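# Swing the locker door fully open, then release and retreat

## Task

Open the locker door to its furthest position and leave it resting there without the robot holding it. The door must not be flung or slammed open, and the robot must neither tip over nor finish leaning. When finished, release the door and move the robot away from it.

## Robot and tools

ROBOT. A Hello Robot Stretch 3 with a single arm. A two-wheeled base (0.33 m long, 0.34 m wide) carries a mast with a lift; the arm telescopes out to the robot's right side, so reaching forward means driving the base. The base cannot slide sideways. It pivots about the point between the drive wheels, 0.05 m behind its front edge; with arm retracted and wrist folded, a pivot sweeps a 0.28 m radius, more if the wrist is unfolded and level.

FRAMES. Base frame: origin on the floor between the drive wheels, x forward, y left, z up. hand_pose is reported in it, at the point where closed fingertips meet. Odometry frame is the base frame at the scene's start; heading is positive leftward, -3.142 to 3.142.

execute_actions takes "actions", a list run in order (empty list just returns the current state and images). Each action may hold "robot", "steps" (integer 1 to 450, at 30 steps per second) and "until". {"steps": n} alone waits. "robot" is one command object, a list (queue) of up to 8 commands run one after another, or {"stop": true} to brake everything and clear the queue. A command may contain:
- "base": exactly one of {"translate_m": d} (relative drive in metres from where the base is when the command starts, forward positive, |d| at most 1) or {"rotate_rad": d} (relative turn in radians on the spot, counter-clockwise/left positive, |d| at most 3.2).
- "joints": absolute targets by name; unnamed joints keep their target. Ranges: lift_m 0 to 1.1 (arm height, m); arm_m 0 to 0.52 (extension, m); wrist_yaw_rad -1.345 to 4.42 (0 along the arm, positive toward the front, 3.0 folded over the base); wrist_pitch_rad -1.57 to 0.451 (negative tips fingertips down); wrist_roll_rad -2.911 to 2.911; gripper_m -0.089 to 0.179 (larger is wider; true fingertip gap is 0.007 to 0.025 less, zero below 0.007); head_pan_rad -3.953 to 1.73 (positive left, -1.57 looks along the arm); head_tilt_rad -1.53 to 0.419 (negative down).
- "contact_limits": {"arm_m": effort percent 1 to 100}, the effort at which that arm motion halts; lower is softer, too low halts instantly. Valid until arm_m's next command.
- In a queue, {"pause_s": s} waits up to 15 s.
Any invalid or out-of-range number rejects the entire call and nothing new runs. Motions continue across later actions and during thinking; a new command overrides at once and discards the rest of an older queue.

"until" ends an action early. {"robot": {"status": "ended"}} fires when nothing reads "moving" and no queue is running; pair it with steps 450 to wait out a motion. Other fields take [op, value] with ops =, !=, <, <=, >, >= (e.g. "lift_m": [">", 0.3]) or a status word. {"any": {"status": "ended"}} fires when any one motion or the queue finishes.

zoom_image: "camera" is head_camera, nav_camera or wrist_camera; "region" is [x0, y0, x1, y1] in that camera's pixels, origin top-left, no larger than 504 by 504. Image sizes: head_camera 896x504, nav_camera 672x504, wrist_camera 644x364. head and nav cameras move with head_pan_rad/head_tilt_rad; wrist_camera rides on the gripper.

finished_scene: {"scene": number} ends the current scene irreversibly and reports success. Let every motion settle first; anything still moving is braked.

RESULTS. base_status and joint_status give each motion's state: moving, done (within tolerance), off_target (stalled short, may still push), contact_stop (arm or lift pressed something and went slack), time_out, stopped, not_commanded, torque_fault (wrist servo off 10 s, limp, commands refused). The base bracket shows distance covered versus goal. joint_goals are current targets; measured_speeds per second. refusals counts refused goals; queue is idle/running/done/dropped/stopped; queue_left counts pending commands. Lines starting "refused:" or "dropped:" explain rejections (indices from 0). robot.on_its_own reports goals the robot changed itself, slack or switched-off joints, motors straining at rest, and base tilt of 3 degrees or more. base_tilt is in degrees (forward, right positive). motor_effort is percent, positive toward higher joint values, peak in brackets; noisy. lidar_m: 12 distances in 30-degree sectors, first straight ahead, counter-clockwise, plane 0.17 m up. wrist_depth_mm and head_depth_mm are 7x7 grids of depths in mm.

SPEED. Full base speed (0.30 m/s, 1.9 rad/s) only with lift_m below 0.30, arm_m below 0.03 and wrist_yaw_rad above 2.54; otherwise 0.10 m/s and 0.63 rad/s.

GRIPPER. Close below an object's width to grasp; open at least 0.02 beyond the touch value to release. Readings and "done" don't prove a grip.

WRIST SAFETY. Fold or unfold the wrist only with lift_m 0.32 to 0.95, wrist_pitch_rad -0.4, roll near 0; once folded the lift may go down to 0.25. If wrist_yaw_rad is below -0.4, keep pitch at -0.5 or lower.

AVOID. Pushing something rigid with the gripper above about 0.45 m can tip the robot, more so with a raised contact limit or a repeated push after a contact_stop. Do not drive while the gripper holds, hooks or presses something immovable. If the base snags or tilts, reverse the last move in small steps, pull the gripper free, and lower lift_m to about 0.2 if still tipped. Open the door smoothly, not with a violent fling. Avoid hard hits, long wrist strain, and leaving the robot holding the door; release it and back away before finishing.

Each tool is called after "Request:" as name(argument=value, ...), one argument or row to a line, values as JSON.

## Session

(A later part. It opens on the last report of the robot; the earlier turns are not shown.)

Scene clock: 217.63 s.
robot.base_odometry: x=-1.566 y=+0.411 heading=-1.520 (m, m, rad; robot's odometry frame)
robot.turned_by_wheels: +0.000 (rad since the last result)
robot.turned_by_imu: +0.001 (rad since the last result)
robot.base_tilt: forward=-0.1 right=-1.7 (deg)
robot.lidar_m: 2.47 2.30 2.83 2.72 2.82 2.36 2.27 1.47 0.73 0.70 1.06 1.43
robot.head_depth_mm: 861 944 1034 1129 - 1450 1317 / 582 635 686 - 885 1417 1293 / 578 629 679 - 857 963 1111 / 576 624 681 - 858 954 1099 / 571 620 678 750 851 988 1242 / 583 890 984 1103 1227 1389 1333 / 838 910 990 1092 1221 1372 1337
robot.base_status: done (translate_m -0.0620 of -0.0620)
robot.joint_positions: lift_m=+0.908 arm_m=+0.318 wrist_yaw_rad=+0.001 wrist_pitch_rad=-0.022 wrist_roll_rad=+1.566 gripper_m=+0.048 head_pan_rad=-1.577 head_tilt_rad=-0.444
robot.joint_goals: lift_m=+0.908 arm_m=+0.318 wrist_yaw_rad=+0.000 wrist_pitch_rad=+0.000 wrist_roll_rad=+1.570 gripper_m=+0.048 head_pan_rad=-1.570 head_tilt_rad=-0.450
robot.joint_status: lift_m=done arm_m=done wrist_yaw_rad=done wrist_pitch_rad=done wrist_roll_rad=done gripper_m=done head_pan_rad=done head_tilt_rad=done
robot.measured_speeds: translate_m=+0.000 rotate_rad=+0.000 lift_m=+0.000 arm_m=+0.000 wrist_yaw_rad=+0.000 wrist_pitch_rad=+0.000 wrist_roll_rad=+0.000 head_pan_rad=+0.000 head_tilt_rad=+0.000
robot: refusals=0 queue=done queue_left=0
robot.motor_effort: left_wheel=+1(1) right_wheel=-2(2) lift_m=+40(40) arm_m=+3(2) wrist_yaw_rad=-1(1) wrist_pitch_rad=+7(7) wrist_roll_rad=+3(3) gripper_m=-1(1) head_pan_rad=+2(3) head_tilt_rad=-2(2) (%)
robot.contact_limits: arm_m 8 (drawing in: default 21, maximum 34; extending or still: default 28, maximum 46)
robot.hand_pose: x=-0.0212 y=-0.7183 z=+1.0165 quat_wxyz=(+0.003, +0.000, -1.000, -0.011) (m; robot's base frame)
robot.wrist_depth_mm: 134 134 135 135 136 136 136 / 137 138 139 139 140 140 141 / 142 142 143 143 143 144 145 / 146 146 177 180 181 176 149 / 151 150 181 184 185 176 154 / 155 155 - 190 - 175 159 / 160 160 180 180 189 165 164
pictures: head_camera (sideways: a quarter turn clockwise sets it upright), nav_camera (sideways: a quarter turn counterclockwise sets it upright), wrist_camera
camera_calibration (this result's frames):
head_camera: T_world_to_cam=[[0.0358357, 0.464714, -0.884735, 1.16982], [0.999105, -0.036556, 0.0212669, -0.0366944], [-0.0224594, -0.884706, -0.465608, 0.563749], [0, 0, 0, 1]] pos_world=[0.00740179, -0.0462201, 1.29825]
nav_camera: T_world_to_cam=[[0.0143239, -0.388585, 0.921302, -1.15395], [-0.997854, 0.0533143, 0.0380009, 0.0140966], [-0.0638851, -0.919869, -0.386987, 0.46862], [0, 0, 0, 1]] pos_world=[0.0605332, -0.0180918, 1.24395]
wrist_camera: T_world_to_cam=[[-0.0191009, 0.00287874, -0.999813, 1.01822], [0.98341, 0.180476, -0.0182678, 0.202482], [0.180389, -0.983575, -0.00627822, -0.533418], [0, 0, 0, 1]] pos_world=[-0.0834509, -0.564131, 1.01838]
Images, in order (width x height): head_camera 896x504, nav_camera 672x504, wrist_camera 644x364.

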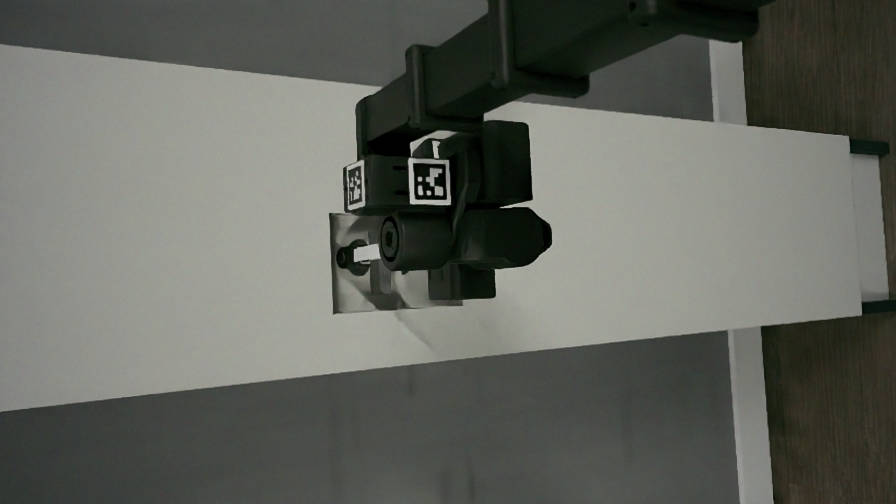

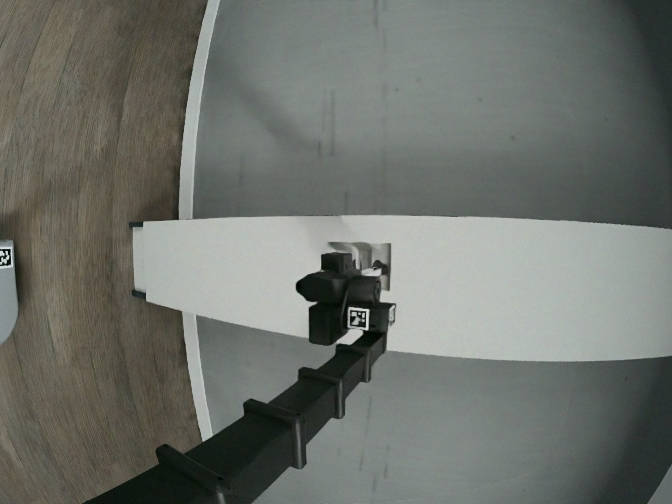

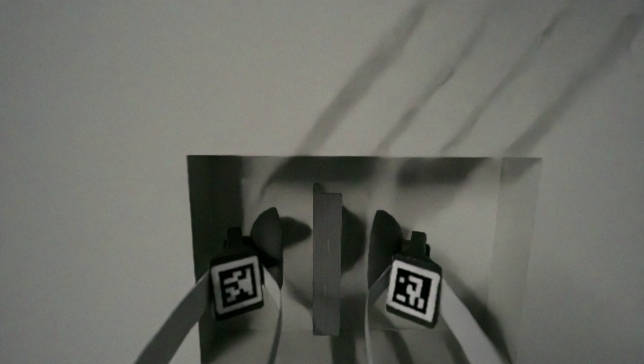

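Request:
execute_actions(
  actions=[
    {"robot": {"joints": {"arm_m": 0.328}, "contact_limits": {"arm_m": 7}}, "steps": 150, "until": {"robot": {"status": "ended"}}},
  ],
)

Scene clock: 237.10 s.
robot.base_odometry: x=-1.566 y=+0.411 heading=-1.520 (m, m, rad; robot's odometry frame)
robot.turned_by_wheels: +0.000 (rad since the last result)
robot.turned_by_imu: +0.001 (rad since the last result)
robot.base_tilt: forward=-0.2 right=-1.6 (deg)
robot.lidar_m: 2.46 2.30 2.82 2.72 2.82 2.37 2.27 1.47 0.73 0.70 1.05 1.43
robot.head_depth_mm: 861 943 1033 1127 - 1455 1320 / 584 633 685 - 886 1415 1290 / 580 629 680 - 859 966 1111 / 577 626 679 - 856 956 1098 / 574 622 678 751 849 990 1245 / 583 892 984 1102 1225 1388 1334 / 840 909 993 1094 1218 1371 1339
robot.base_status: done (translate_m -0.0620 of -0.0620)
robot.joint_positions: lift_m=+0.908 arm_m=+0.321 wrist_yaw_rad=+0.001 wrist_pitch_rad=-0.018 wrist_roll_rad=+1.566 gripper_m=+0.048 head_pan_rad=-1.577 head_tilt_rad=-0.444
robot.joint_goals: lift_m=+0.908 arm_m=+0.321 wrist_yaw_rad=+0.000 wrist_pitch_rad=+0.000 wrist_roll_rad=+1.570 gripper_m=+0.048 head_pan_rad=-1.570 head_tilt_rad=-0.450
robot.joint_status: lift_m=done arm_m=contact_stop wrist_yaw_rad=done wrist_pitch_rad=done wrist_roll_rad=done gripper_m=done head_pan_rad=done head_tilt_rad=done
robot.measured_speeds: translate_m=+0.000 rotate_rad=+0.000 lift_m=+0.000 arm_m=-0.005 wrist_yaw_rad=+0.000 wrist_pitch_rad=+0.024 wrist_roll_rad=+0.000 head_pan_rad=+0.000 head_tilt_rad=+0.000
robot: refusals=0 queue=dropped queue_left=0
robot.on_its_own: arm_m is slack since a contact_stop, until your next command for it (your +0.328 is given up)
robot.motor_effort: left_wheel=+0(1) right_wheel=-1(2) lift_m=+40(40) arm_m=+4(11) wrist_yaw_rad=+0(0) wrist_pitch_rad=+6(7) wrist_roll_rad=+3(3) gripper_m=+0(1) head_pan_rad=+1(1) head_tilt_rad=-2(3) (%)
robot.contact_limits: arm_m 7 (drawing in: default 21, maximum 34; extending or still: default 28, maximum 46)
robot.hand_pose: x=-0.0212 y=-0.7216 z=+1.0174 quat_wxyz=(+0.003, +0.000, -1.000, -0.009) (m; robot's base frame)
robot.wrist_depth_mm: 132 132 132 133 133 134 134 / 136 136 137 136 137 137 138 / 140 140 140 141 141 141 142 / 144 144 175 177 178 176 146 / 148 148 172 181 181 178 150 / 152 153 - 187 - 177 155 / 158 158 180 180 189 165 161
pictures: head_camera (sideways: a quarter turn clockwise sets it upright), nav_camera (sideways: a quarter turn counterclockwise sets it upright), wrist_camera
camera_calibration (this result's frames):
head_camera: T_world_to_cam=[[0.0358355, 0.46474, -0.884722, 1.1698], [0.999105, -0.0365558, 0.021266, -0.0366932], [-0.0224586, -0.884692, -0.465634, 0.563783], [0, 0, 0, 1]] pos_world=[0.00740183, -0.04622, 1.29824]
nav_camera: T_world_to_cam=[[0.014324, -0.388612, 0.92129, -1.15394], [-0.997855, 0.0533123, 0.0380023, 0.0140948], [-0.0638843, -0.919858, -0.387014, 0.468655], [0, 0, 0, 1]] pos_world=[0.0605332, -0.0180901, 1.24395]
wrist_camera: T_world_to_cam=[[-0.0190925, -0.00081127, -0.999817, 1.01651], [0.983448, 0.180199, -0.0189262, 0.20362], [0.180181, -0.98363, -0.00264261, -0.5404], [0, 0, 0, 1]] pos_world=[-0.0834723, -0.567421, 1.01875]
Images, in order (width x height): head_camera 896x504, nav_camera 672x504, wrist_camera 644x364.

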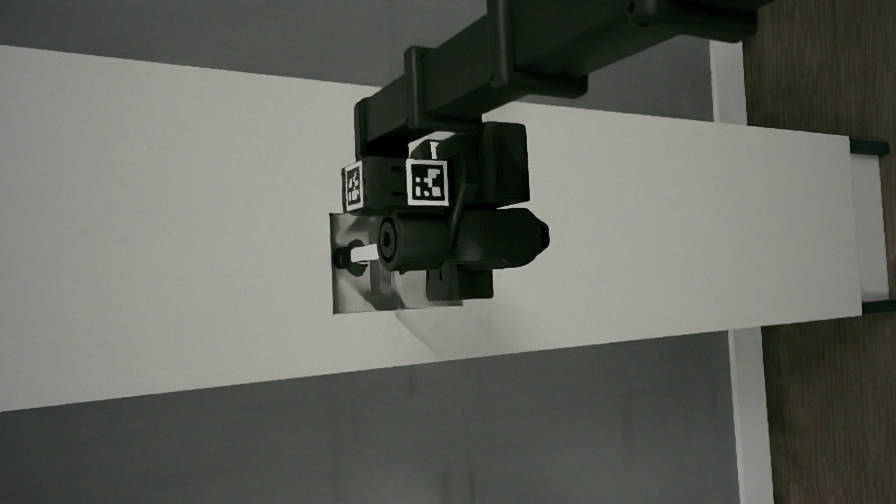

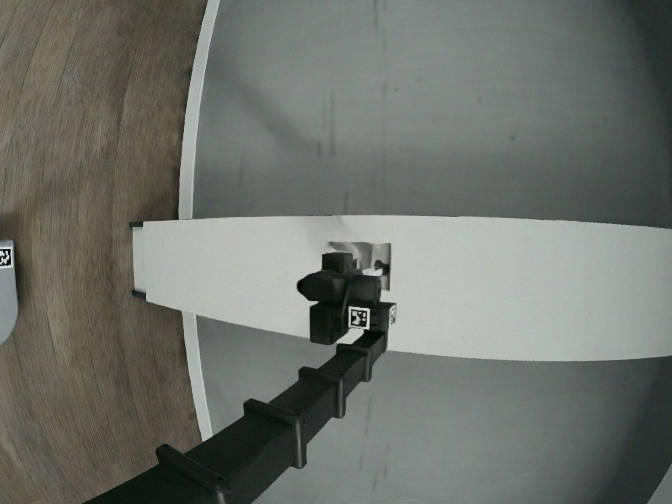

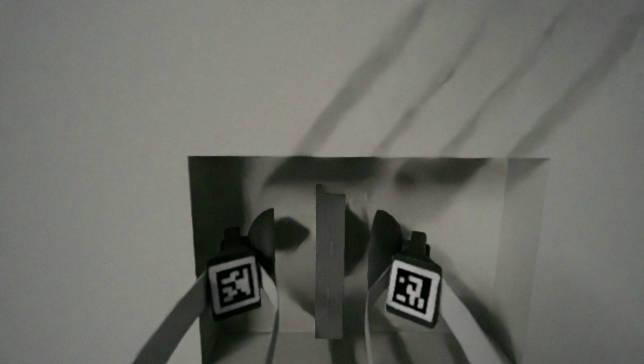

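Request:
execute_actions(
  actions=[
    {"robot": {"joints": {"gripper_m": -0.02}}, "steps": 150, "until": {"robot": {"status": "ended"}}},
  ],
)

Scene clock: 243.23 s.
robot.base_odometry: x=-1.566 y=+0.411 heading=-1.520 (m, m, rad; robot's odometry frame)
robot.turned_by_wheels: +0.000 (rad since the last result)
robot.turned_by_imu: +0.001 (rad since the last result)
robot.base_tilt: forward=-0.2 right=-1.6 (deg)
robot.lidar_m: 2.47 2.30 2.82 2.72 2.82 2.36 2.28 1.47 0.73 0.70 1.06 1.43
robot.head_depth_mm: 861 943 1036 1127 - 1453 1315 / 582 632 686 - 886 1416 1289 / 578 628 678 - 858 964 1109 / 575 624 681 - 856 956 1100 / 571 619 677 751 848 986 1240 / 582 892 986 1103 1228 1387 1331 / 838 908 991 1094 1220 1374 1331
robot.base_status: done (translate_m -0.0620 of -0.0620)
robot.joint_positions: lift_m=+0.908 arm_m=+0.318 wrist_yaw_rad=+0.001 wrist_pitch_rad=-0.021 wrist_roll_rad=+1.566 gripper_m=-0.019 head_pan_rad=-1.577 head_tilt_rad=-0.445
robot.joint_goals: lift_m=+0.908 arm_m=+0.318 wrist_yaw_rad=+0.000 wrist_pitch_rad=+0.000 wrist_roll_rad=+1.570 gripper_m=-0.020 head_pan_rad=-1.570 head_tilt_rad=-0.450
robot.joint_status: lift_m=done arm_m=contact_stop wrist_yaw_rad=done wrist_pitch_rad=done wrist_roll_rad=done gripper_m=done head_pan_rad=done head_tilt_rad=done
robot.measured_speeds: translate_m=+0.000 rotate_rad=+0.000 lift_m=+0.000 arm_m=+0.000 wrist_yaw_rad=+0.000 wrist_pitch_rad=+0.000 wrist_roll_rad=+0.000 head_pan_rad=+0.000 head_tilt_rad=+0.000
robot: refusals=0 queue=done queue_left=0
robot.on_its_own: arm_m is slack since a contact_stop, until your next command for it (your +0.328 is given up)
robot.motor_effort: left_wheel=+1(1) right_wheel=-2(3) lift_m=+38(40) arm_m=-1(2) wrist_yaw_rad=+0(1) wrist_pitch_rad=+7(14) wrist_roll_rad=+3(3) gripper_m=-14(92) head_pan_rad=+2(1) head_tilt_rad=-2(3) (%)
robot.contact_limits: arm_m 7 (drawing in: default 21, maximum 34; extending or still: default 28, maximum 46)
robot.hand_pose: x=-0.0212 y=-0.7191 z=+1.0167 quat_wxyz=(+0.003, +0.000, -1.000, -0.011) (m; robot's base frame)
robot.wrist_depth_mm: 133 133 134 134 135 135 136 / 136 137 138 138 138 139 139 / 140 141 141 142 142 143 143 / 144 145 176 178 179 175 148 / 149 149 181 153 184 174 152 / 153 154 167 157 190 175 157 / 158 159 180 189 189 173 162
pictures: head_camera (sideways: a quarter turn clockwise sets it upright), nav_camera (sideways: a quarter turn counterclockwise sets it upright), wrist_camera
camera_calibration (this result's frames):
head_camera: T_world_to_cam=[[0.0358383, 0.465444, -0.884352, 1.16932], [0.999105, -0.03657, 0.0212415, -0.0366614], [-0.022454, -0.884322, -0.466338, 0.564698], [0, 0, 0, 1]] pos_world=[0.00740197, -0.0462171, 1.29821]
nav_camera: T_world_to_cam=[[0.0143208, -0.389344, 0.920981, -1.15354], [-0.997855, 0.0532794, 0.03804, 0.0140457], [-0.0638799, -0.91955, -0.387746, 0.469607], [0, 0, 0, 1]] pos_world=[0.0605336, -0.0180439, 1.24394]
wrist_camera: T_world_to_cam=[[-0.0186863, 0.00239934, -0.999823, 1.01807], [0.983419, 0.180456, -0.0179467, 0.202276], [0.180381, -0.98358, -0.00573161, -0.53469], [0, 0, 0, 1]] pos_world=[-0.0834503, -0.564856, 1.01845]
Images, in order (width x height): head_camera 896x504, nav_camera 672x504, wrist_camera 644x364.

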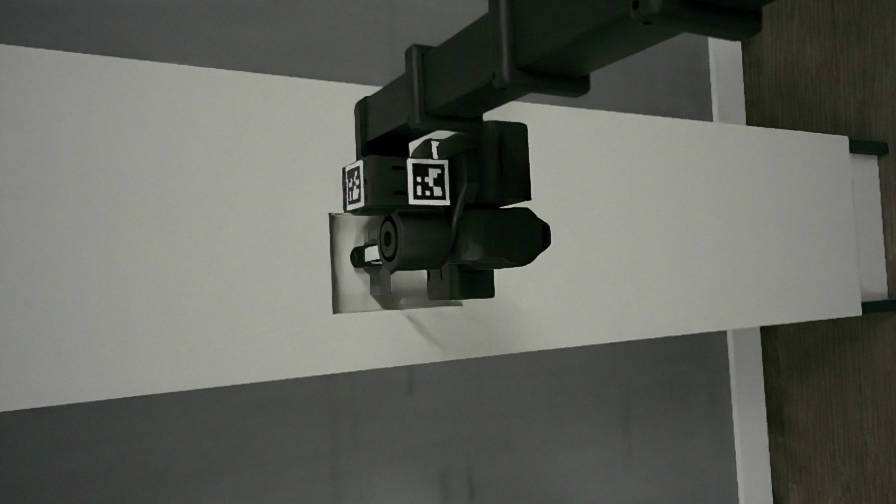

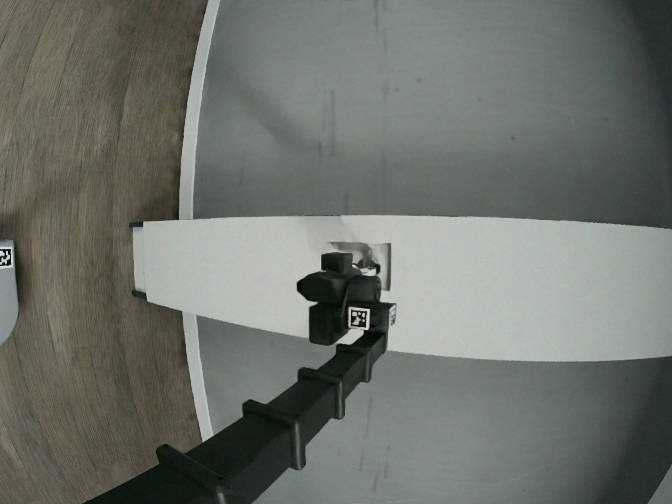

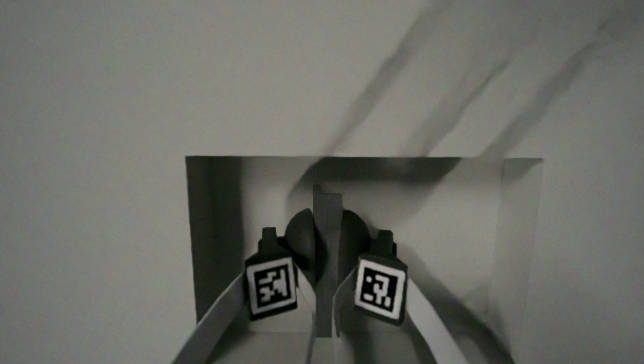

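Request:
execute_actions(
  actions=[
    {"robot": {"joints": {"lift_m": 0.926}}, "steps": 150, "until": {"robot": {"status": "ended"}}},
  ],
)

Scene clock: 248.93 s.
robot.base_odometry: x=-1.566 y=+0.411 heading=-1.520 (m, m, rad; robot's odometry frame)
robot.turned_by_wheels: +0.000 (rad since the last result)
robot.turned_by_imu: +0.001 (rad since the last result)
robot.base_tilt: forward=-0.1 right=-1.6 (deg)
robot.lidar_m: 2.46 2.30 2.82 2.73 2.83 2.37 2.27 1.47 0.73 0.70 1.06 1.43
robot.head_depth_mm: 858 942 1032 1112 - 1454 1320 / 582 631 683 - 885 1413 1290 / 578 626 670 - 851 967 1116 / 573 623 674 - 846 956 1097 / 571 619 678 751 851 983 1240 / 581 887 983 1102 1231 1386 1328 / 838 908 994 1094 1217 1375 1337
robot.base_status: done (translate_m -0.0620 of -0.0620)
robot.joint_positions: lift_m=+0.925 arm_m=+0.318 wrist_yaw_rad=+0.001 wrist_pitch_rad=-0.070 wrist_roll_rad=+1.566 gripper_m=-0.019 head_pan_rad=-1.577 head_tilt_rad=-0.445
robot.joint_goals: lift_m=+0.926 arm_m=+0.318 wrist_yaw_rad=+0.000 wrist_pitch_rad=+0.000 wrist_roll_rad=+1.570 gripper_m=-0.020 head_pan_rad=-1.570 head_tilt_rad=-0.450
robot.joint_status: lift_m=done arm_m=contact_stop wrist_yaw_rad=done wrist_pitch_rad=done wrist_roll_rad=done gripper_m=done head_pan_rad=done head_tilt_rad=done
robot.measured_speeds: translate_m=+0.000 rotate_rad=+0.000 lift_m=+0.000 arm_m=+0.000 wrist_yaw_rad=+0.000 wrist_pitch_rad=+0.000 wrist_roll_rad=+0.000 head_pan_rad=+0.000 head_tilt_rad=+0.000
robot: refusals=0 queue=done queue_left=0
robot.on_its_own: arm_m is slack since a contact_stop, until your next command for it (your +0.328 is given up)
robot.motor_effort: left_wheel=+1(0) right_wheel=-2(2) lift_m=+46(45) arm_m=+0(1) wrist_yaw_rad=+0(1) wrist_pitch_rad=+24(25) wrist_roll_rad=+3(2) gripper_m=-18(18) head_pan_rad=+2(2) head_tilt_rad=-2(2) (%)
robot.contact_limits: arm_m 7 (drawing in: default 21, maximum 34; extending or still: default 28, maximum 46)
robot.hand_pose: x=-0.0211 y=-0.7174 z=+1.0220 quat_wxyz=(+0.003, +0.001, -0.999, -0.035) (m; robot's base frame)
robot.wrist_depth_mm: 129 131 133 135 138 140 143 / 133 135 137 139 142 144 147 / 136 138 141 143 146 148 152 / 140 142 176 179 184 180 156 / 144 146 180 156 189 181 161 / 148 151 166 161 196 181 167 / 153 155 179 181 185 173 172
pictures: head_camera (sideways: a quarter turn clockwise sets it upright), nav_camera (sideways: a quarter turn counterclockwise sets it upright), wrist_camera
camera_calibration (this result's frames):
head_camera: T_world_to_cam=[[0.0358384, 0.465444, -0.884352, 1.16932], [0.999105, -0.0365701, 0.0212415, -0.0366614], [-0.0224541, -0.884322, -0.466338, 0.564698], [0, 0, 0, 1]] pos_world=[0.00740197, -0.0462171, 1.29821]
nav_camera: T_world_to_cam=[[0.0143208, -0.389344, 0.920981, -1.15354], [-0.997855, 0.0532795, 0.03804, 0.0140457], [-0.06388, -0.91955, -0.387746, 0.469607], [0, 0, 0, 1]] pos_world=[0.0605336, -0.0180439, 1.24394]
wrist_camera: T_world_to_cam=[[-0.018734, 0.0508629, -0.99853, 1.05689], [0.98339, 0.181273, -0.00921633, 0.193695], [0.180538, -0.982117, -0.053414, -0.483234], [0, 0, 0, 1]] pos_world=[-0.0834353, -0.56346, 1.03131]
Images, in order (width x height): head_camera 896x504, nav_camera 672x504, wrist_camera 644x364.

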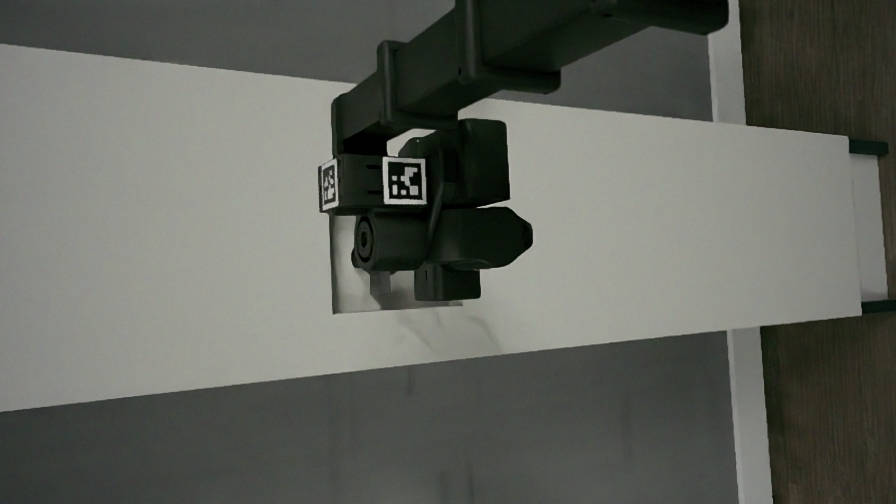

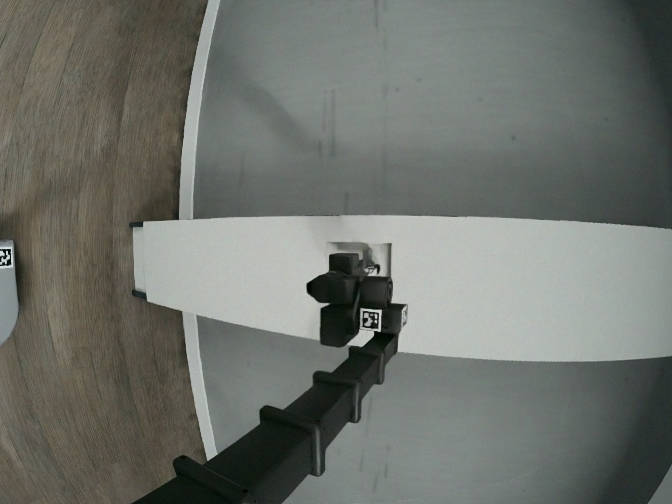

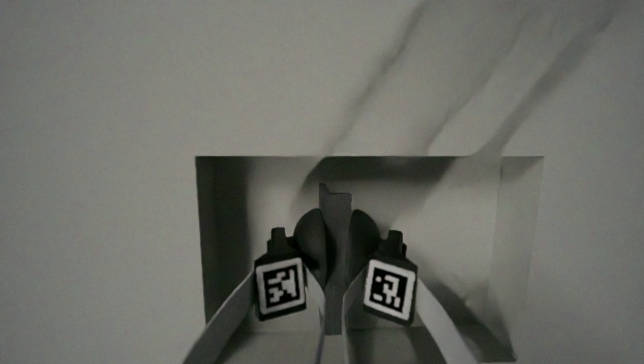

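Request:
execute_actions(
  actions=[
    {"robot": [{"joints": {"lift_m": 0.91}}, {"joints": {"arm_m": 0.295}, "contact_limits": {"arm_m": 12}}], "steps": 200, "until": {"robot": {"status": "ended"}}},
  ],
)

Scene clock: 259.90 s.
robot.base_odometry: x=-1.566 y=+0.411 heading=-1.520 (m, m, rad; robot's odometry frame)
robot.turned_by_wheels: +0.000 (rad since the last result)
robot.turned_by_imu: +0.001 (rad since the last result)
robot.base_tilt: forward=-0.1 right=-1.6 (deg)
robot.lidar_m: 2.46 2.31 2.82 2.72 2.81 2.37 2.27 1.47 0.73 0.70 1.06 1.43
robot.head_depth_mm: 858 944 1035 1111 - 1454 1316 / 581 632 691 - 904 1415 1286 / 578 628 681 - 863 964 1110 / 574 624 683 - 858 957 1096 / 570 620 678 749 848 986 1239 / 581 888 984 1105 1226 1388 1334 / 839 907 992 1094 1221 1377 1335
robot.base_status: done (translate_m -0.0620 of -0.0620)
robot.joint_positions: lift_m=+0.910 arm_m=+0.295 wrist_yaw_rad=+0.001 wrist_pitch_rad=-0.027 wrist_roll_rad=+1.566 gripper_m=-0.019 head_pan_rad=-1.577 head_tilt_rad=-0.445
robot.joint_goals: lift_m=+0.910 arm_m=+0.295 wrist_yaw_rad=+0.000 wrist_pitch_rad=+0.000 wrist_roll_rad=+1.570 gripper_m=-0.020 head_pan_rad=-1.570 head_tilt_rad=-0.450
robot.joint_status: lift_m=done arm_m=done wrist_yaw_rad=done wrist_pitch_rad=done wrist_roll_rad=done gripper_m=done head_pan_rad=done head_tilt_rad=done
robot.measured_speeds: translate_m=+0.000 rotate_rad=+0.000 lift_m=+0.000 arm_m=+0.000 wrist_yaw_rad=+0.000 wrist_pitch_rad=+0.000 wrist_roll_rad=+0.000 head_pan_rad=+0.000 head_tilt_rad=+0.000
robot: refusals=0 queue=done queue_left=0
robot.motor_effort: left_wheel=+1(1) right_wheel=-2(2) lift_m=+24(45) arm_m=-5(6) wrist_yaw_rad=+0(1) wrist_pitch_rad=+9(24) wrist_roll_rad=+3(2) gripper_m=-11(18) head_pan_rad=+1(1) head_tilt_rad=-2(2) (%)
robot.contact_limits: arm_m 12 (drawing in: default 21, maximum 34; extending or still: default 28, maximum 46)
robot.hand_pose: x=-0.0211 y=-0.6959 z=+1.0177 quat_wxyz=(+0.003, +0.000, -1.000, -0.014) (m; robot's base frame)
robot.wrist_depth_mm: 154 154 155 155 157 158 158 / 158 158 159 159 161 162 163 / 162 163 163 164 166 166 167 / 167 167 198 201 203 177 172 / 172 173 205 - 209 179 178 / 177 178 183 - 216 184 183 / 183 184 187 188 189 189 189
pictures: head_camera (sideways: a quarter turn clockwise sets it upright), nav_camera (sideways: a quarter turn counterclockwise sets it upright), wrist_camera
camera_calibration (this result's frames):
head_camera: T_world_to_cam=[[0.0358384, 0.465444, -0.884352, 1.16932], [0.999105, -0.0365701, 0.0212415, -0.0366614], [-0.0224541, -0.884322, -0.466338, 0.564698], [0, 0, 0, 1]] pos_world=[0.00740197, -0.0462171, 1.29821]
nav_camera: T_world_to_cam=[[0.0143208, -0.389344, 0.920981, -1.15354], [-0.997855, 0.0532795, 0.03804, 0.0140457], [-0.06388, -0.91955, -0.387746, 0.469607], [0, 0, 0, 1]] pos_world=[0.0605336, -0.0180439, 1.24394]
wrist_camera: T_world_to_cam=[[-0.0186901, 0.00814032, -0.999792, 1.02303], [0.983401, 0.180653, -0.0169128, 0.197173], [0.180478, -0.983513, -0.0113816, -0.506098], [0, 0, 0, 1]] pos_world=[-0.0834404, -0.541702, 1.02039]
Images, in order (width x height): head_camera 896x504, nav_camera 672x504, wrist_camera 644x364.

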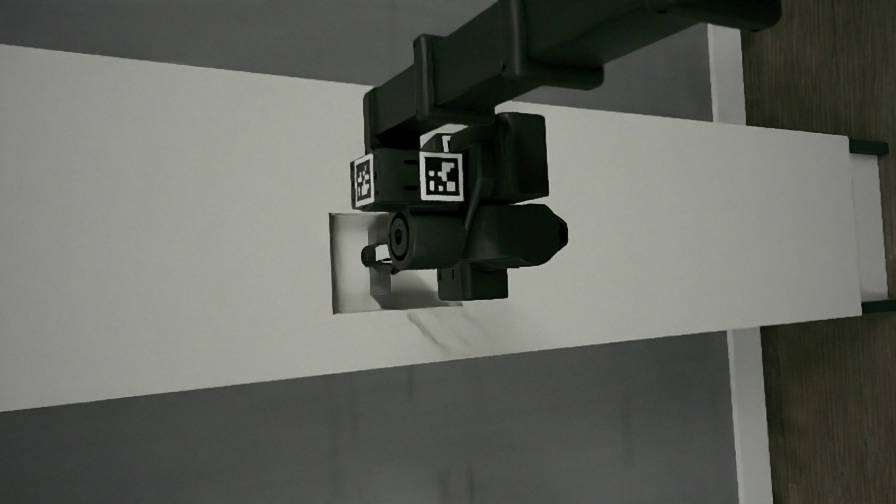

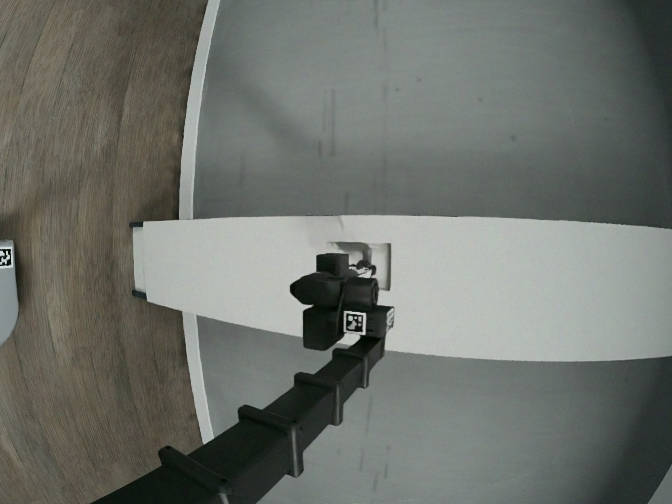

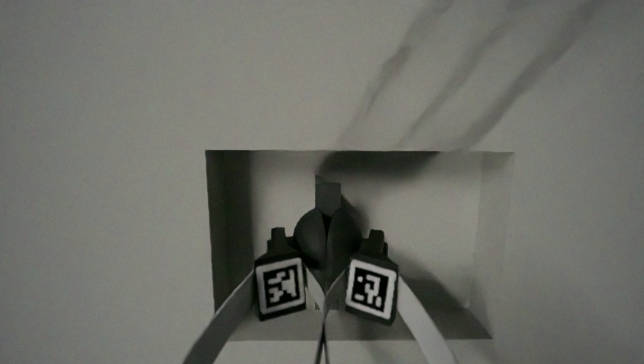

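Request:
execute_actions(
  actions=[
    {"robot": [{"joints": {"gripper_m": 0.045, "lift_m": 0.908}}, {"joints": {"arm_m": 0.325}, "contact_limits": {"arm_m": 7}}], "steps": 200, "until": {"robot": {"status": "ended"}}},
    {"robot": {"joints": {"gripper_m": -0.06}}, "steps": 150, "until": {"robot": {"status": "ended"}}},
  ],
)

Scene clock: 283.43 s.
robot.base_odometry: x=-1.566 y=+0.411 heading=-1.520 (m, m, rad; robot's odometry frame)
robot.turned_by_wheels: +0.000 (rad since the last result)
robot.turned_by_imu: +0.002 (rad since the last result)
robot.base_tilt: forward=-0.1 right=-1.7 (deg)
robot.lidar_m: 2.46 2.31 2.81 2.72 2.83 2.37 2.28 1.47 0.73 0.70 1.05 1.43
robot.head_depth_mm: 859 942 1036 1132 - 1458 1318 / 581 632 687 - 885 1420 1292 / 578 628 680 - 858 966 1112 / 575 624 680 - 856 955 1100 / 571 620 679 748 849 986 1235 / 582 892 986 1103 1227 1392 1332 / 839 907 991 1091 1219 1371 1332
robot.base_status: done (translate_m -0.0620 of -0.0620)
robot.joint_positions: lift_m=+0.908 arm_m=+0.319 wrist_yaw_rad=+0.001 wrist_pitch_rad=-0.023 wrist_roll_rad=+1.567 gripper_m=-0.058 head_pan_rad=-1.577 head_tilt_rad=-0.446
robot.joint_goals: lift_m=+0.908 arm_m=+0.319 wrist_yaw_rad=+0.000 wrist_pitch_rad=+0.000 wrist_roll_rad=+1.570 gripper_m=-0.060 head_pan_rad=-1.570 head_tilt_rad=-0.450
robot.joint_status: lift_m=done arm_m=contact_stop wrist_yaw_rad=done wrist_pitch_rad=done wrist_roll_rad=done gripper_m=done head_pan_rad=done head_tilt_rad=done
robot.measured_speeds: translate_m=+0.000 rotate_rad=+0.000 lift_m=+0.000 arm_m=+0.002 wrist_yaw_rad=+0.000 wrist_pitch_rad=+0.000 wrist_roll_rad=+0.000 head_pan_rad=+0.000 head_tilt_rad=+0.000
robot: refusals=0 queue=done queue_left=0
robot.on_its_own: arm_m is slack since a contact_stop, until your next command for it (your +0.325 is given up)
robot.motor_effort: left_wheel=+1(1) right_wheel=-3(3) lift_m=+26(26) arm_m=-1(11) wrist_yaw_rad=-1(1) wrist_pitch_rad=+8(14) wrist_roll_rad=+2(3) gripper_m=-43(100) head_pan_rad=+2(2) head_tilt_rad=-2(2) (%)
robot.contact_limits: arm_m 7 (drawing in: default 21, maximum 34; extending or still: default 28, maximum 46)
robot.hand_pose: x=-0.0211 y=-0.7195 z=+1.0168 quat_wxyz=(+0.002, +0.001, -1.000, -0.012) (m; robot's base frame)
robot.wrist_depth_mm: 132 132 133 133 134 135 135 / 135 136 136 137 138 138 139 / 139 140 140 141 141 142 143 / 143 144 176 178 178 175 147 / 147 148 181 153 183 175 151 / 152 152 168 156 189 175 156 / 156 158 179 185 190 173 161
pictures: head_camera (sideways: a quarter turn clockwise sets it upright), nav_camera (sideways: a quarter turn counterclockwise sets it upright), wrist_camera
camera_calibration (this result's frames):
head_camera: T_world_to_cam=[[0.0358383, 0.465836, -0.884145, 1.16905], [0.999105, -0.0365744, 0.0212279, -0.0366436], [-0.0224484, -0.884115, -0.46673, 0.565208], [0, 0, 0, 1]] pos_world=[0.00740221, -0.0462154, 1.29818]
nav_camera: T_world_to_cam=[[0.0143204, -0.389753, 0.920808, -1.15331], [-0.997855, 0.0532575, 0.038061, 0.0140183], [-0.0638743, -0.919378, -0.388154, 0.470138], [0, 0, 0, 1]] pos_world=[0.0605338, -0.0180179, 1.24393]
wrist_camera: T_world_to_cam=[[-0.0183292, 0.00361558, -0.999825, 1.01911], [0.983387, 0.180686, -0.0173744, 0.20188], [0.180592, -0.983534, -0.00686735, -0.533906], [0, 0, 0, 1]] pos_world=[-0.0834273, -0.565276, 1.01877]
Images, in order (width x height): head_camera 896x504, nav_camera 672x504, wrist_camera 644x364.

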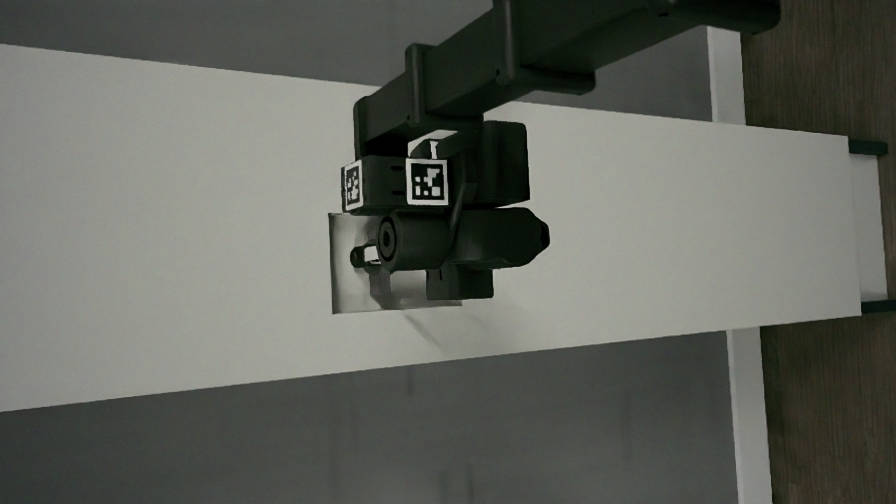

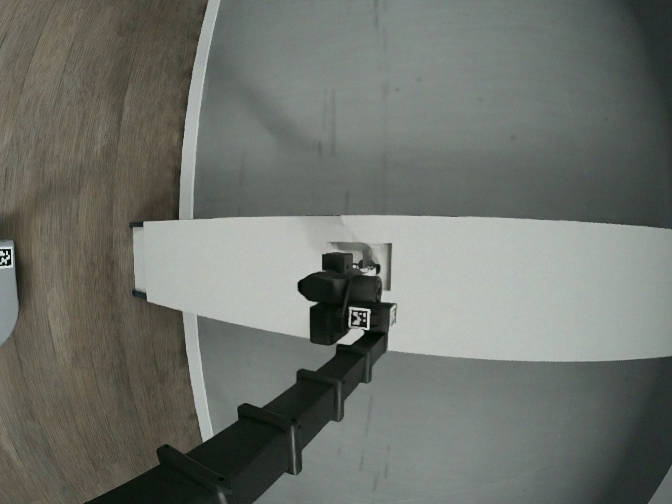

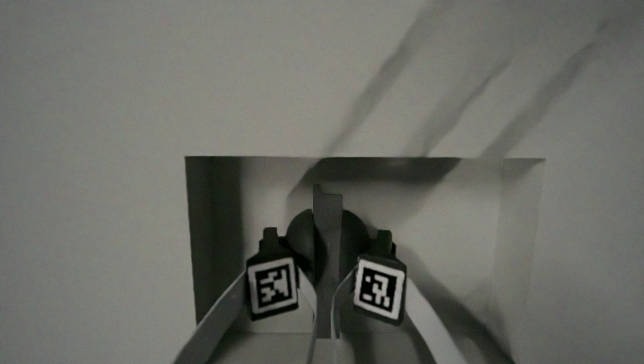

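Request:
execute_actions(
  actions=[
    {"robot": {"joints": {"lift_m": 0.928, "wrist_pitch_rad": 0.06}}, "steps": 60, "until": {"robot": {"status": "ended"}}},
  ],
)

Scene clock: 289.27 s.
robot.base_odometry: x=-1.566 y=+0.411 heading=-1.520 (m, m, rad; robot's odometry frame)
robot.turned_by_wheels: +0.000 (rad since the last result)
robot.turned_by_imu: +0.002 (rad since the last result)
robot.base_tilt: forward=-0.2 right=-1.5 (deg)
robot.lidar_m: 2.47 2.30 2.82 2.73 2.81 2.37 2.27 1.47 0.73 0.70 1.05 1.43
robot.head_depth_mm: 858 943 1032 1110 - 1451 1317 / 581 631 681 - 895 1419 1287 / 577 627 669 - 850 966 1113 / 573 623 674 - 847 954 1101 / 571 619 676 749 850 986 1237 / 581 888 986 1103 1230 1389 1324 / 836 910 990 1097 1221 1379 1336
robot.base_status: done (translate_m -0.0620 of -0.0620)
robot.joint_positions: lift_m=+0.927 arm_m=+0.320 wrist_yaw_rad=+0.001 wrist_pitch_rad=-0.054 wrist_roll_rad=+1.567 gripper_m=-0.033 head_pan_rad=-1.577 head_tilt_rad=-0.446
robot.joint_goals: lift_m=+0.928 arm_m=+0.320 wrist_yaw_rad=+0.000 wrist_pitch_rad=+0.060 wrist_roll_rad=+1.570 gripper_m=-0.034 head_pan_rad=-1.570 head_tilt_rad=-0.450
robot.joint_status: lift_m=done arm_m=contact_stop wrist_yaw_rad=done wrist_pitch_rad=off_target wrist_roll_rad=done gripper_m=done head_pan_rad=done head_tilt_rad=done
robot.measured_speeds: translate_m=+0.000 rotate_rad=+0.000 lift_m=+0.000 arm_m=+0.000 wrist_yaw_rad=+0.000 wrist_pitch_rad=+0.000 wrist_roll_rad=+0.000 head_pan_rad=+0.000 head_tilt_rad=+0.000
robot: refusals=0 queue=dropped queue_left=0
robot.on_its_own: gripper_m is held at -0.034, not at your -0.060, by its stall guard, which is not easing now; arm_m is slack since a contact_stop, until your next command for it (your +0.325 is given up); wrist_pitch_rad is at rest, and its effort (+39) is outside its rest range (-20 to +32)
robot.motor_effort: left_wheel=+1(1) right_wheel=-2(3) lift_m=+50(51) arm_m=-1(1) wrist_yaw_rad=-1(1) wrist_pitch_rad=+39(42) wrist_roll_rad=+3(2) gripper_m=-27(35) head_pan_rad=+1(2) head_tilt_rad=-1(1) (%)
robot.contact_limits: arm_m 7 (drawing in: default 21, maximum 34; extending or still: default 28, maximum 46)
robot.hand_pose: x=-0.0211 y=-0.7193 z=+1.0280 quat_wxyz=(+0.002, +0.001, -1.000, -0.027) (m; robot's base frame)
robot.wrist_depth_mm: 129 130 132 134 135 137 139 / 133 134 136 137 139 141 143 / 136 137 139 141 143 146 147 / 140 141 174 178 180 180 152 / 144 145 180 154 186 187 157 / 148 150 159 157 193 189 163 / 152 154 172 181 185 177 168
pictures: head_camera (sideways: a quarter turn clockwise sets it upright), nav_camera (sideways: a quarter turn counterclockwise sets it upright), wrist_camera
camera_calibration (this result's frames):
head_camera: T_world_to_cam=[[0.0358383, 0.465836, -0.884145, 1.16905], [0.999105, -0.0365744, 0.0212279, -0.0366436], [-0.0224484, -0.884115, -0.46673, 0.565208], [0, 0, 0, 1]] pos_world=[0.00740221, -0.0462154, 1.29818]
nav_camera: T_world_to_cam=[[0.0143204, -0.389753, 0.920808, -1.15331], [-0.997855, 0.0532575, 0.038061, 0.0140183], [-0.0638743, -0.919378, -0.388154, 0.470138], [0, 0, 0, 1]] pos_world=[0.0605338, -0.0180179, 1.24393]
wrist_camera: T_world_to_cam=[[-0.0183678, 0.0348473, -0.999224, 1.05211], [0.983367, 0.18125, -0.0117554, 0.196644], [0.1807, -0.98282, -0.0375968, -0.501554], [0, 0, 0, 1]] pos_world=[-0.0834172, -0.565242, 1.03475]
Images, in order (width x height): head_camera 896x504, nav_camera 672x504, wrist_camera 644x364.

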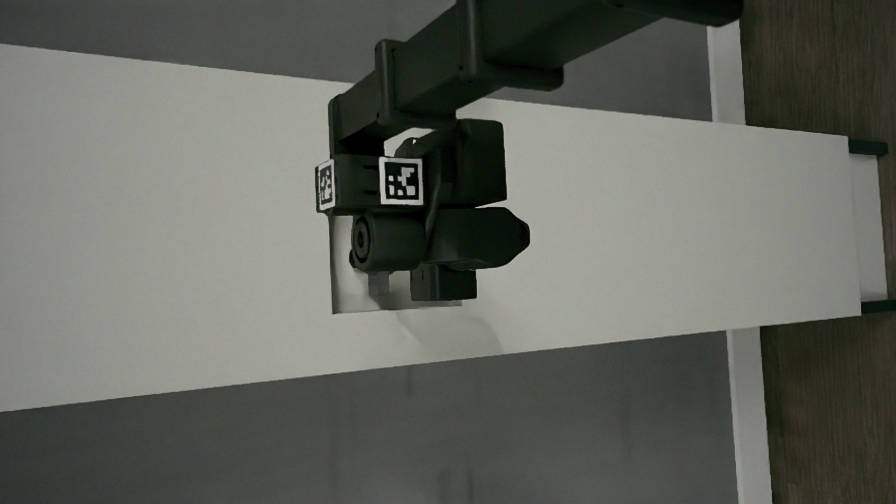

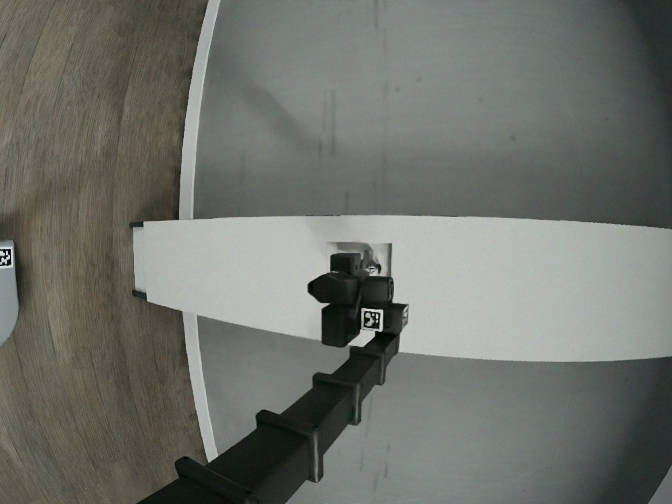

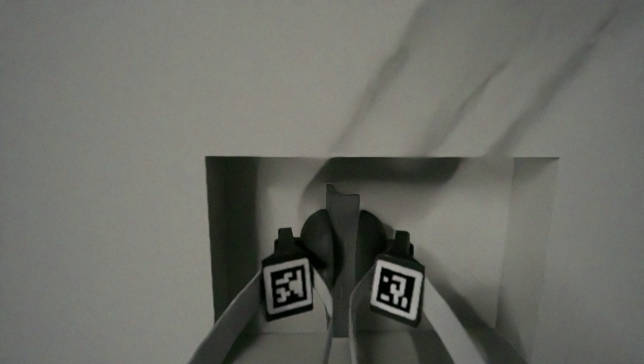

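Request:
execute_actions(
  actions=[
    {"robot": {"joints": {"wrist_pitch_rad": 0.0, "lift_m": 0.92}}, "steps": 30, "until": {"robot": {"status": "ended"}}},
  ],
)

Scene clock: 294.47 s.
robot.base_odometry: x=-1.566 y=+0.411 heading=-1.520 (m, m, rad; robot's odometry frame)
robot.turned_by_wheels: +0.000 (rad since the last result)
robot.turned_by_imu: +0.001 (rad since the last result)
robot.base_tilt: forward=-0.2 right=-1.6 (deg)
robot.lidar_m: 2.46 2.30 2.82 2.73 2.82 2.37 2.27 1.47 0.73 0.70 1.05 1.42
robot.head_depth_mm: 860 943 1035 1113 - 1458 1317 / 581 632 682 - 889 1422 1286 / 578 628 676 - 850 964 1112 / 575 623 675 - 847 958 1098 / 571 620 678 751 849 986 1234 / 580 891 983 1103 1227 1388 1335 / 837 906 991 1094 1223 1375 1337
robot.base_status: done (translate_m -0.0620 of -0.0620)
robot.joint_positions: lift_m=+0.920 arm_m=+0.320 wrist_yaw_rad=+0.001 wrist_pitch_rad=-0.057 wrist_roll_rad=+1.567 gripper_m=-0.033 head_pan_rad=-1.577 head_tilt_rad=-0.446
robot.joint_goals: lift_m=+0.920 arm_m=+0.320 wrist_yaw_rad=+0.000 wrist_pitch_rad=+0.000 wrist_roll_rad=+1.570 gripper_m=-0.034 head_pan_rad=-1.570 head_tilt_rad=-0.450
robot.joint_status: lift_m=done arm_m=contact_stop wrist_yaw_rad=done wrist_pitch_rad=off_target wrist_roll_rad=done gripper_m=done head_pan_rad=done head_tilt_rad=done
robot.measured_speeds: translate_m=+0.000 rotate_rad=+0.000 lift_m=+0.000 arm_m=+0.000 wrist_yaw_rad=+0.000 wrist_pitch_rad=+0.000 wrist_roll_rad=+0.000 head_pan_rad=+0.000 head_tilt_rad=+0.000
robot: refusals=0 queue=dropped queue_left=0
robot.on_its_own: gripper_m is held at -0.034, not at your -0.060, by its stall guard, which is not easing now; arm_m is slack since a contact_stop, until your next command for it (your +0.325 is given up)
robot.motor_effort: left_wheel=+1(1) right_wheel=-2(2) lift_m=+27(49) arm_m=+0(0) wrist_yaw_rad=-1(1) wrist_pitch_rad=+20(38) wrist_roll_rad=+2(2) gripper_m=-21(25) head_pan_rad=+1(1) head_tilt_rad=-2(2) (%)
robot.contact_limits: arm_m 7 (drawing in: default 21, maximum 34; extending or still: default 28, maximum 46)
robot.hand_pose: x=-0.0211 y=-0.7193 z=+1.0198 quat_wxyz=(+0.002, +0.001, -1.000, -0.029) (m; robot's base frame)
robot.wrist_depth_mm: 129 130 132 133 136 137 139 / 133 133 135 138 139 141 143 / 136 138 140 141 143 146 147 / 140 141 175 178 180 178 152 / 144 146 180 154 186 179 157 / 148 150 171 157 193 178 162 / 153 155 180 181 190 174 168
pictures: head_camera (sideways: a quarter turn clockwise sets it upright), nav_camera (sideways: a quarter turn counterclockwise sets it upright), wrist_camera
camera_calibration (this result's frames):
head_camera: T_world_to_cam=[[0.0358383, 0.465836, -0.884145, 1.16905], [0.999105, -0.0365745, 0.0212279, -0.0366436], [-0.0224485, -0.884115, -0.46673, 0.565208], [0, 0, 0, 1]] pos_world=[0.00740221, -0.0462154, 1.29818]
nav_camera: T_world_to_cam=[[0.0143203, -0.389753, 0.920808, -1.15331], [-0.997855, 0.0532576, 0.038061, 0.0140183], [-0.0638744, -0.919378, -0.388154, 0.470138], [0, 0, 0, 1]] pos_world=[0.0605338, -0.0180179, 1.24393]
wrist_camera: T_world_to_cam=[[-0.0183671, 0.038551, -0.999088, 1.04651], [0.983375, 0.181248, -0.0110846, 0.195875], [0.180655, -0.982682, -0.0412391, -0.498052], [0, 0, 0, 1]] pos_world=[-0.0834218, -0.565273, 1.02719]
Images, in order (width x height): head_camera 896x504, nav_camera 672x504, wrist_camera 644x364.

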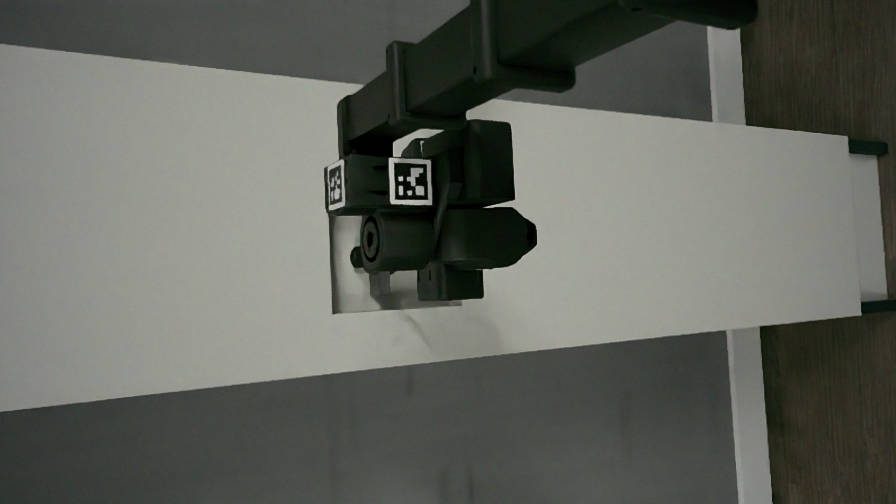

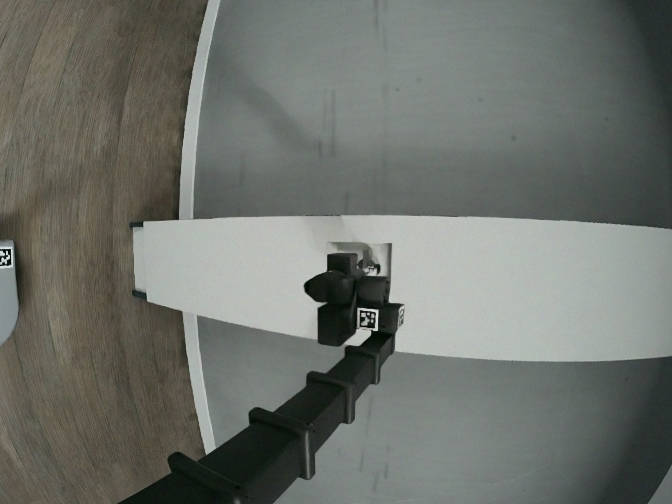

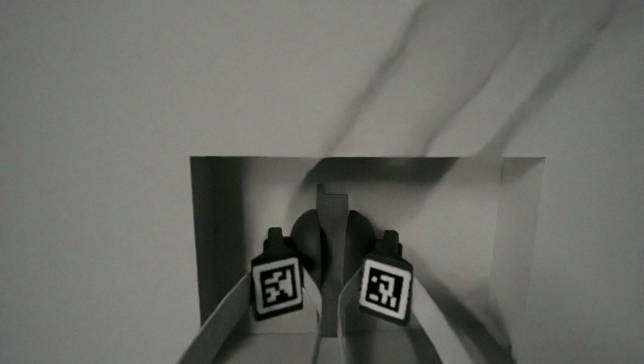

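Request:
zoom_image(
  camera="head_camera",
  region=[320, 240, 420, 320],
)

Region (320, 240, 420, 320) of head_camera's 896x504 image, scaled by 5.040, with more detail than that image has; it fills the top 403 rows of this view, and the rest is white.

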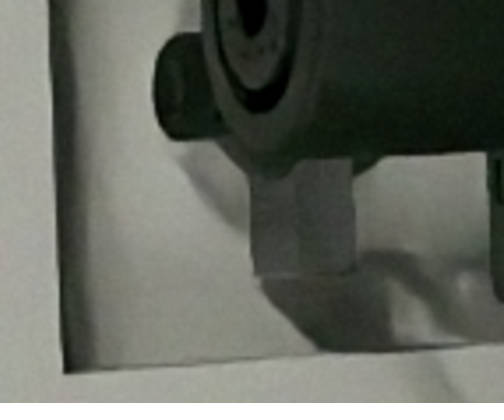

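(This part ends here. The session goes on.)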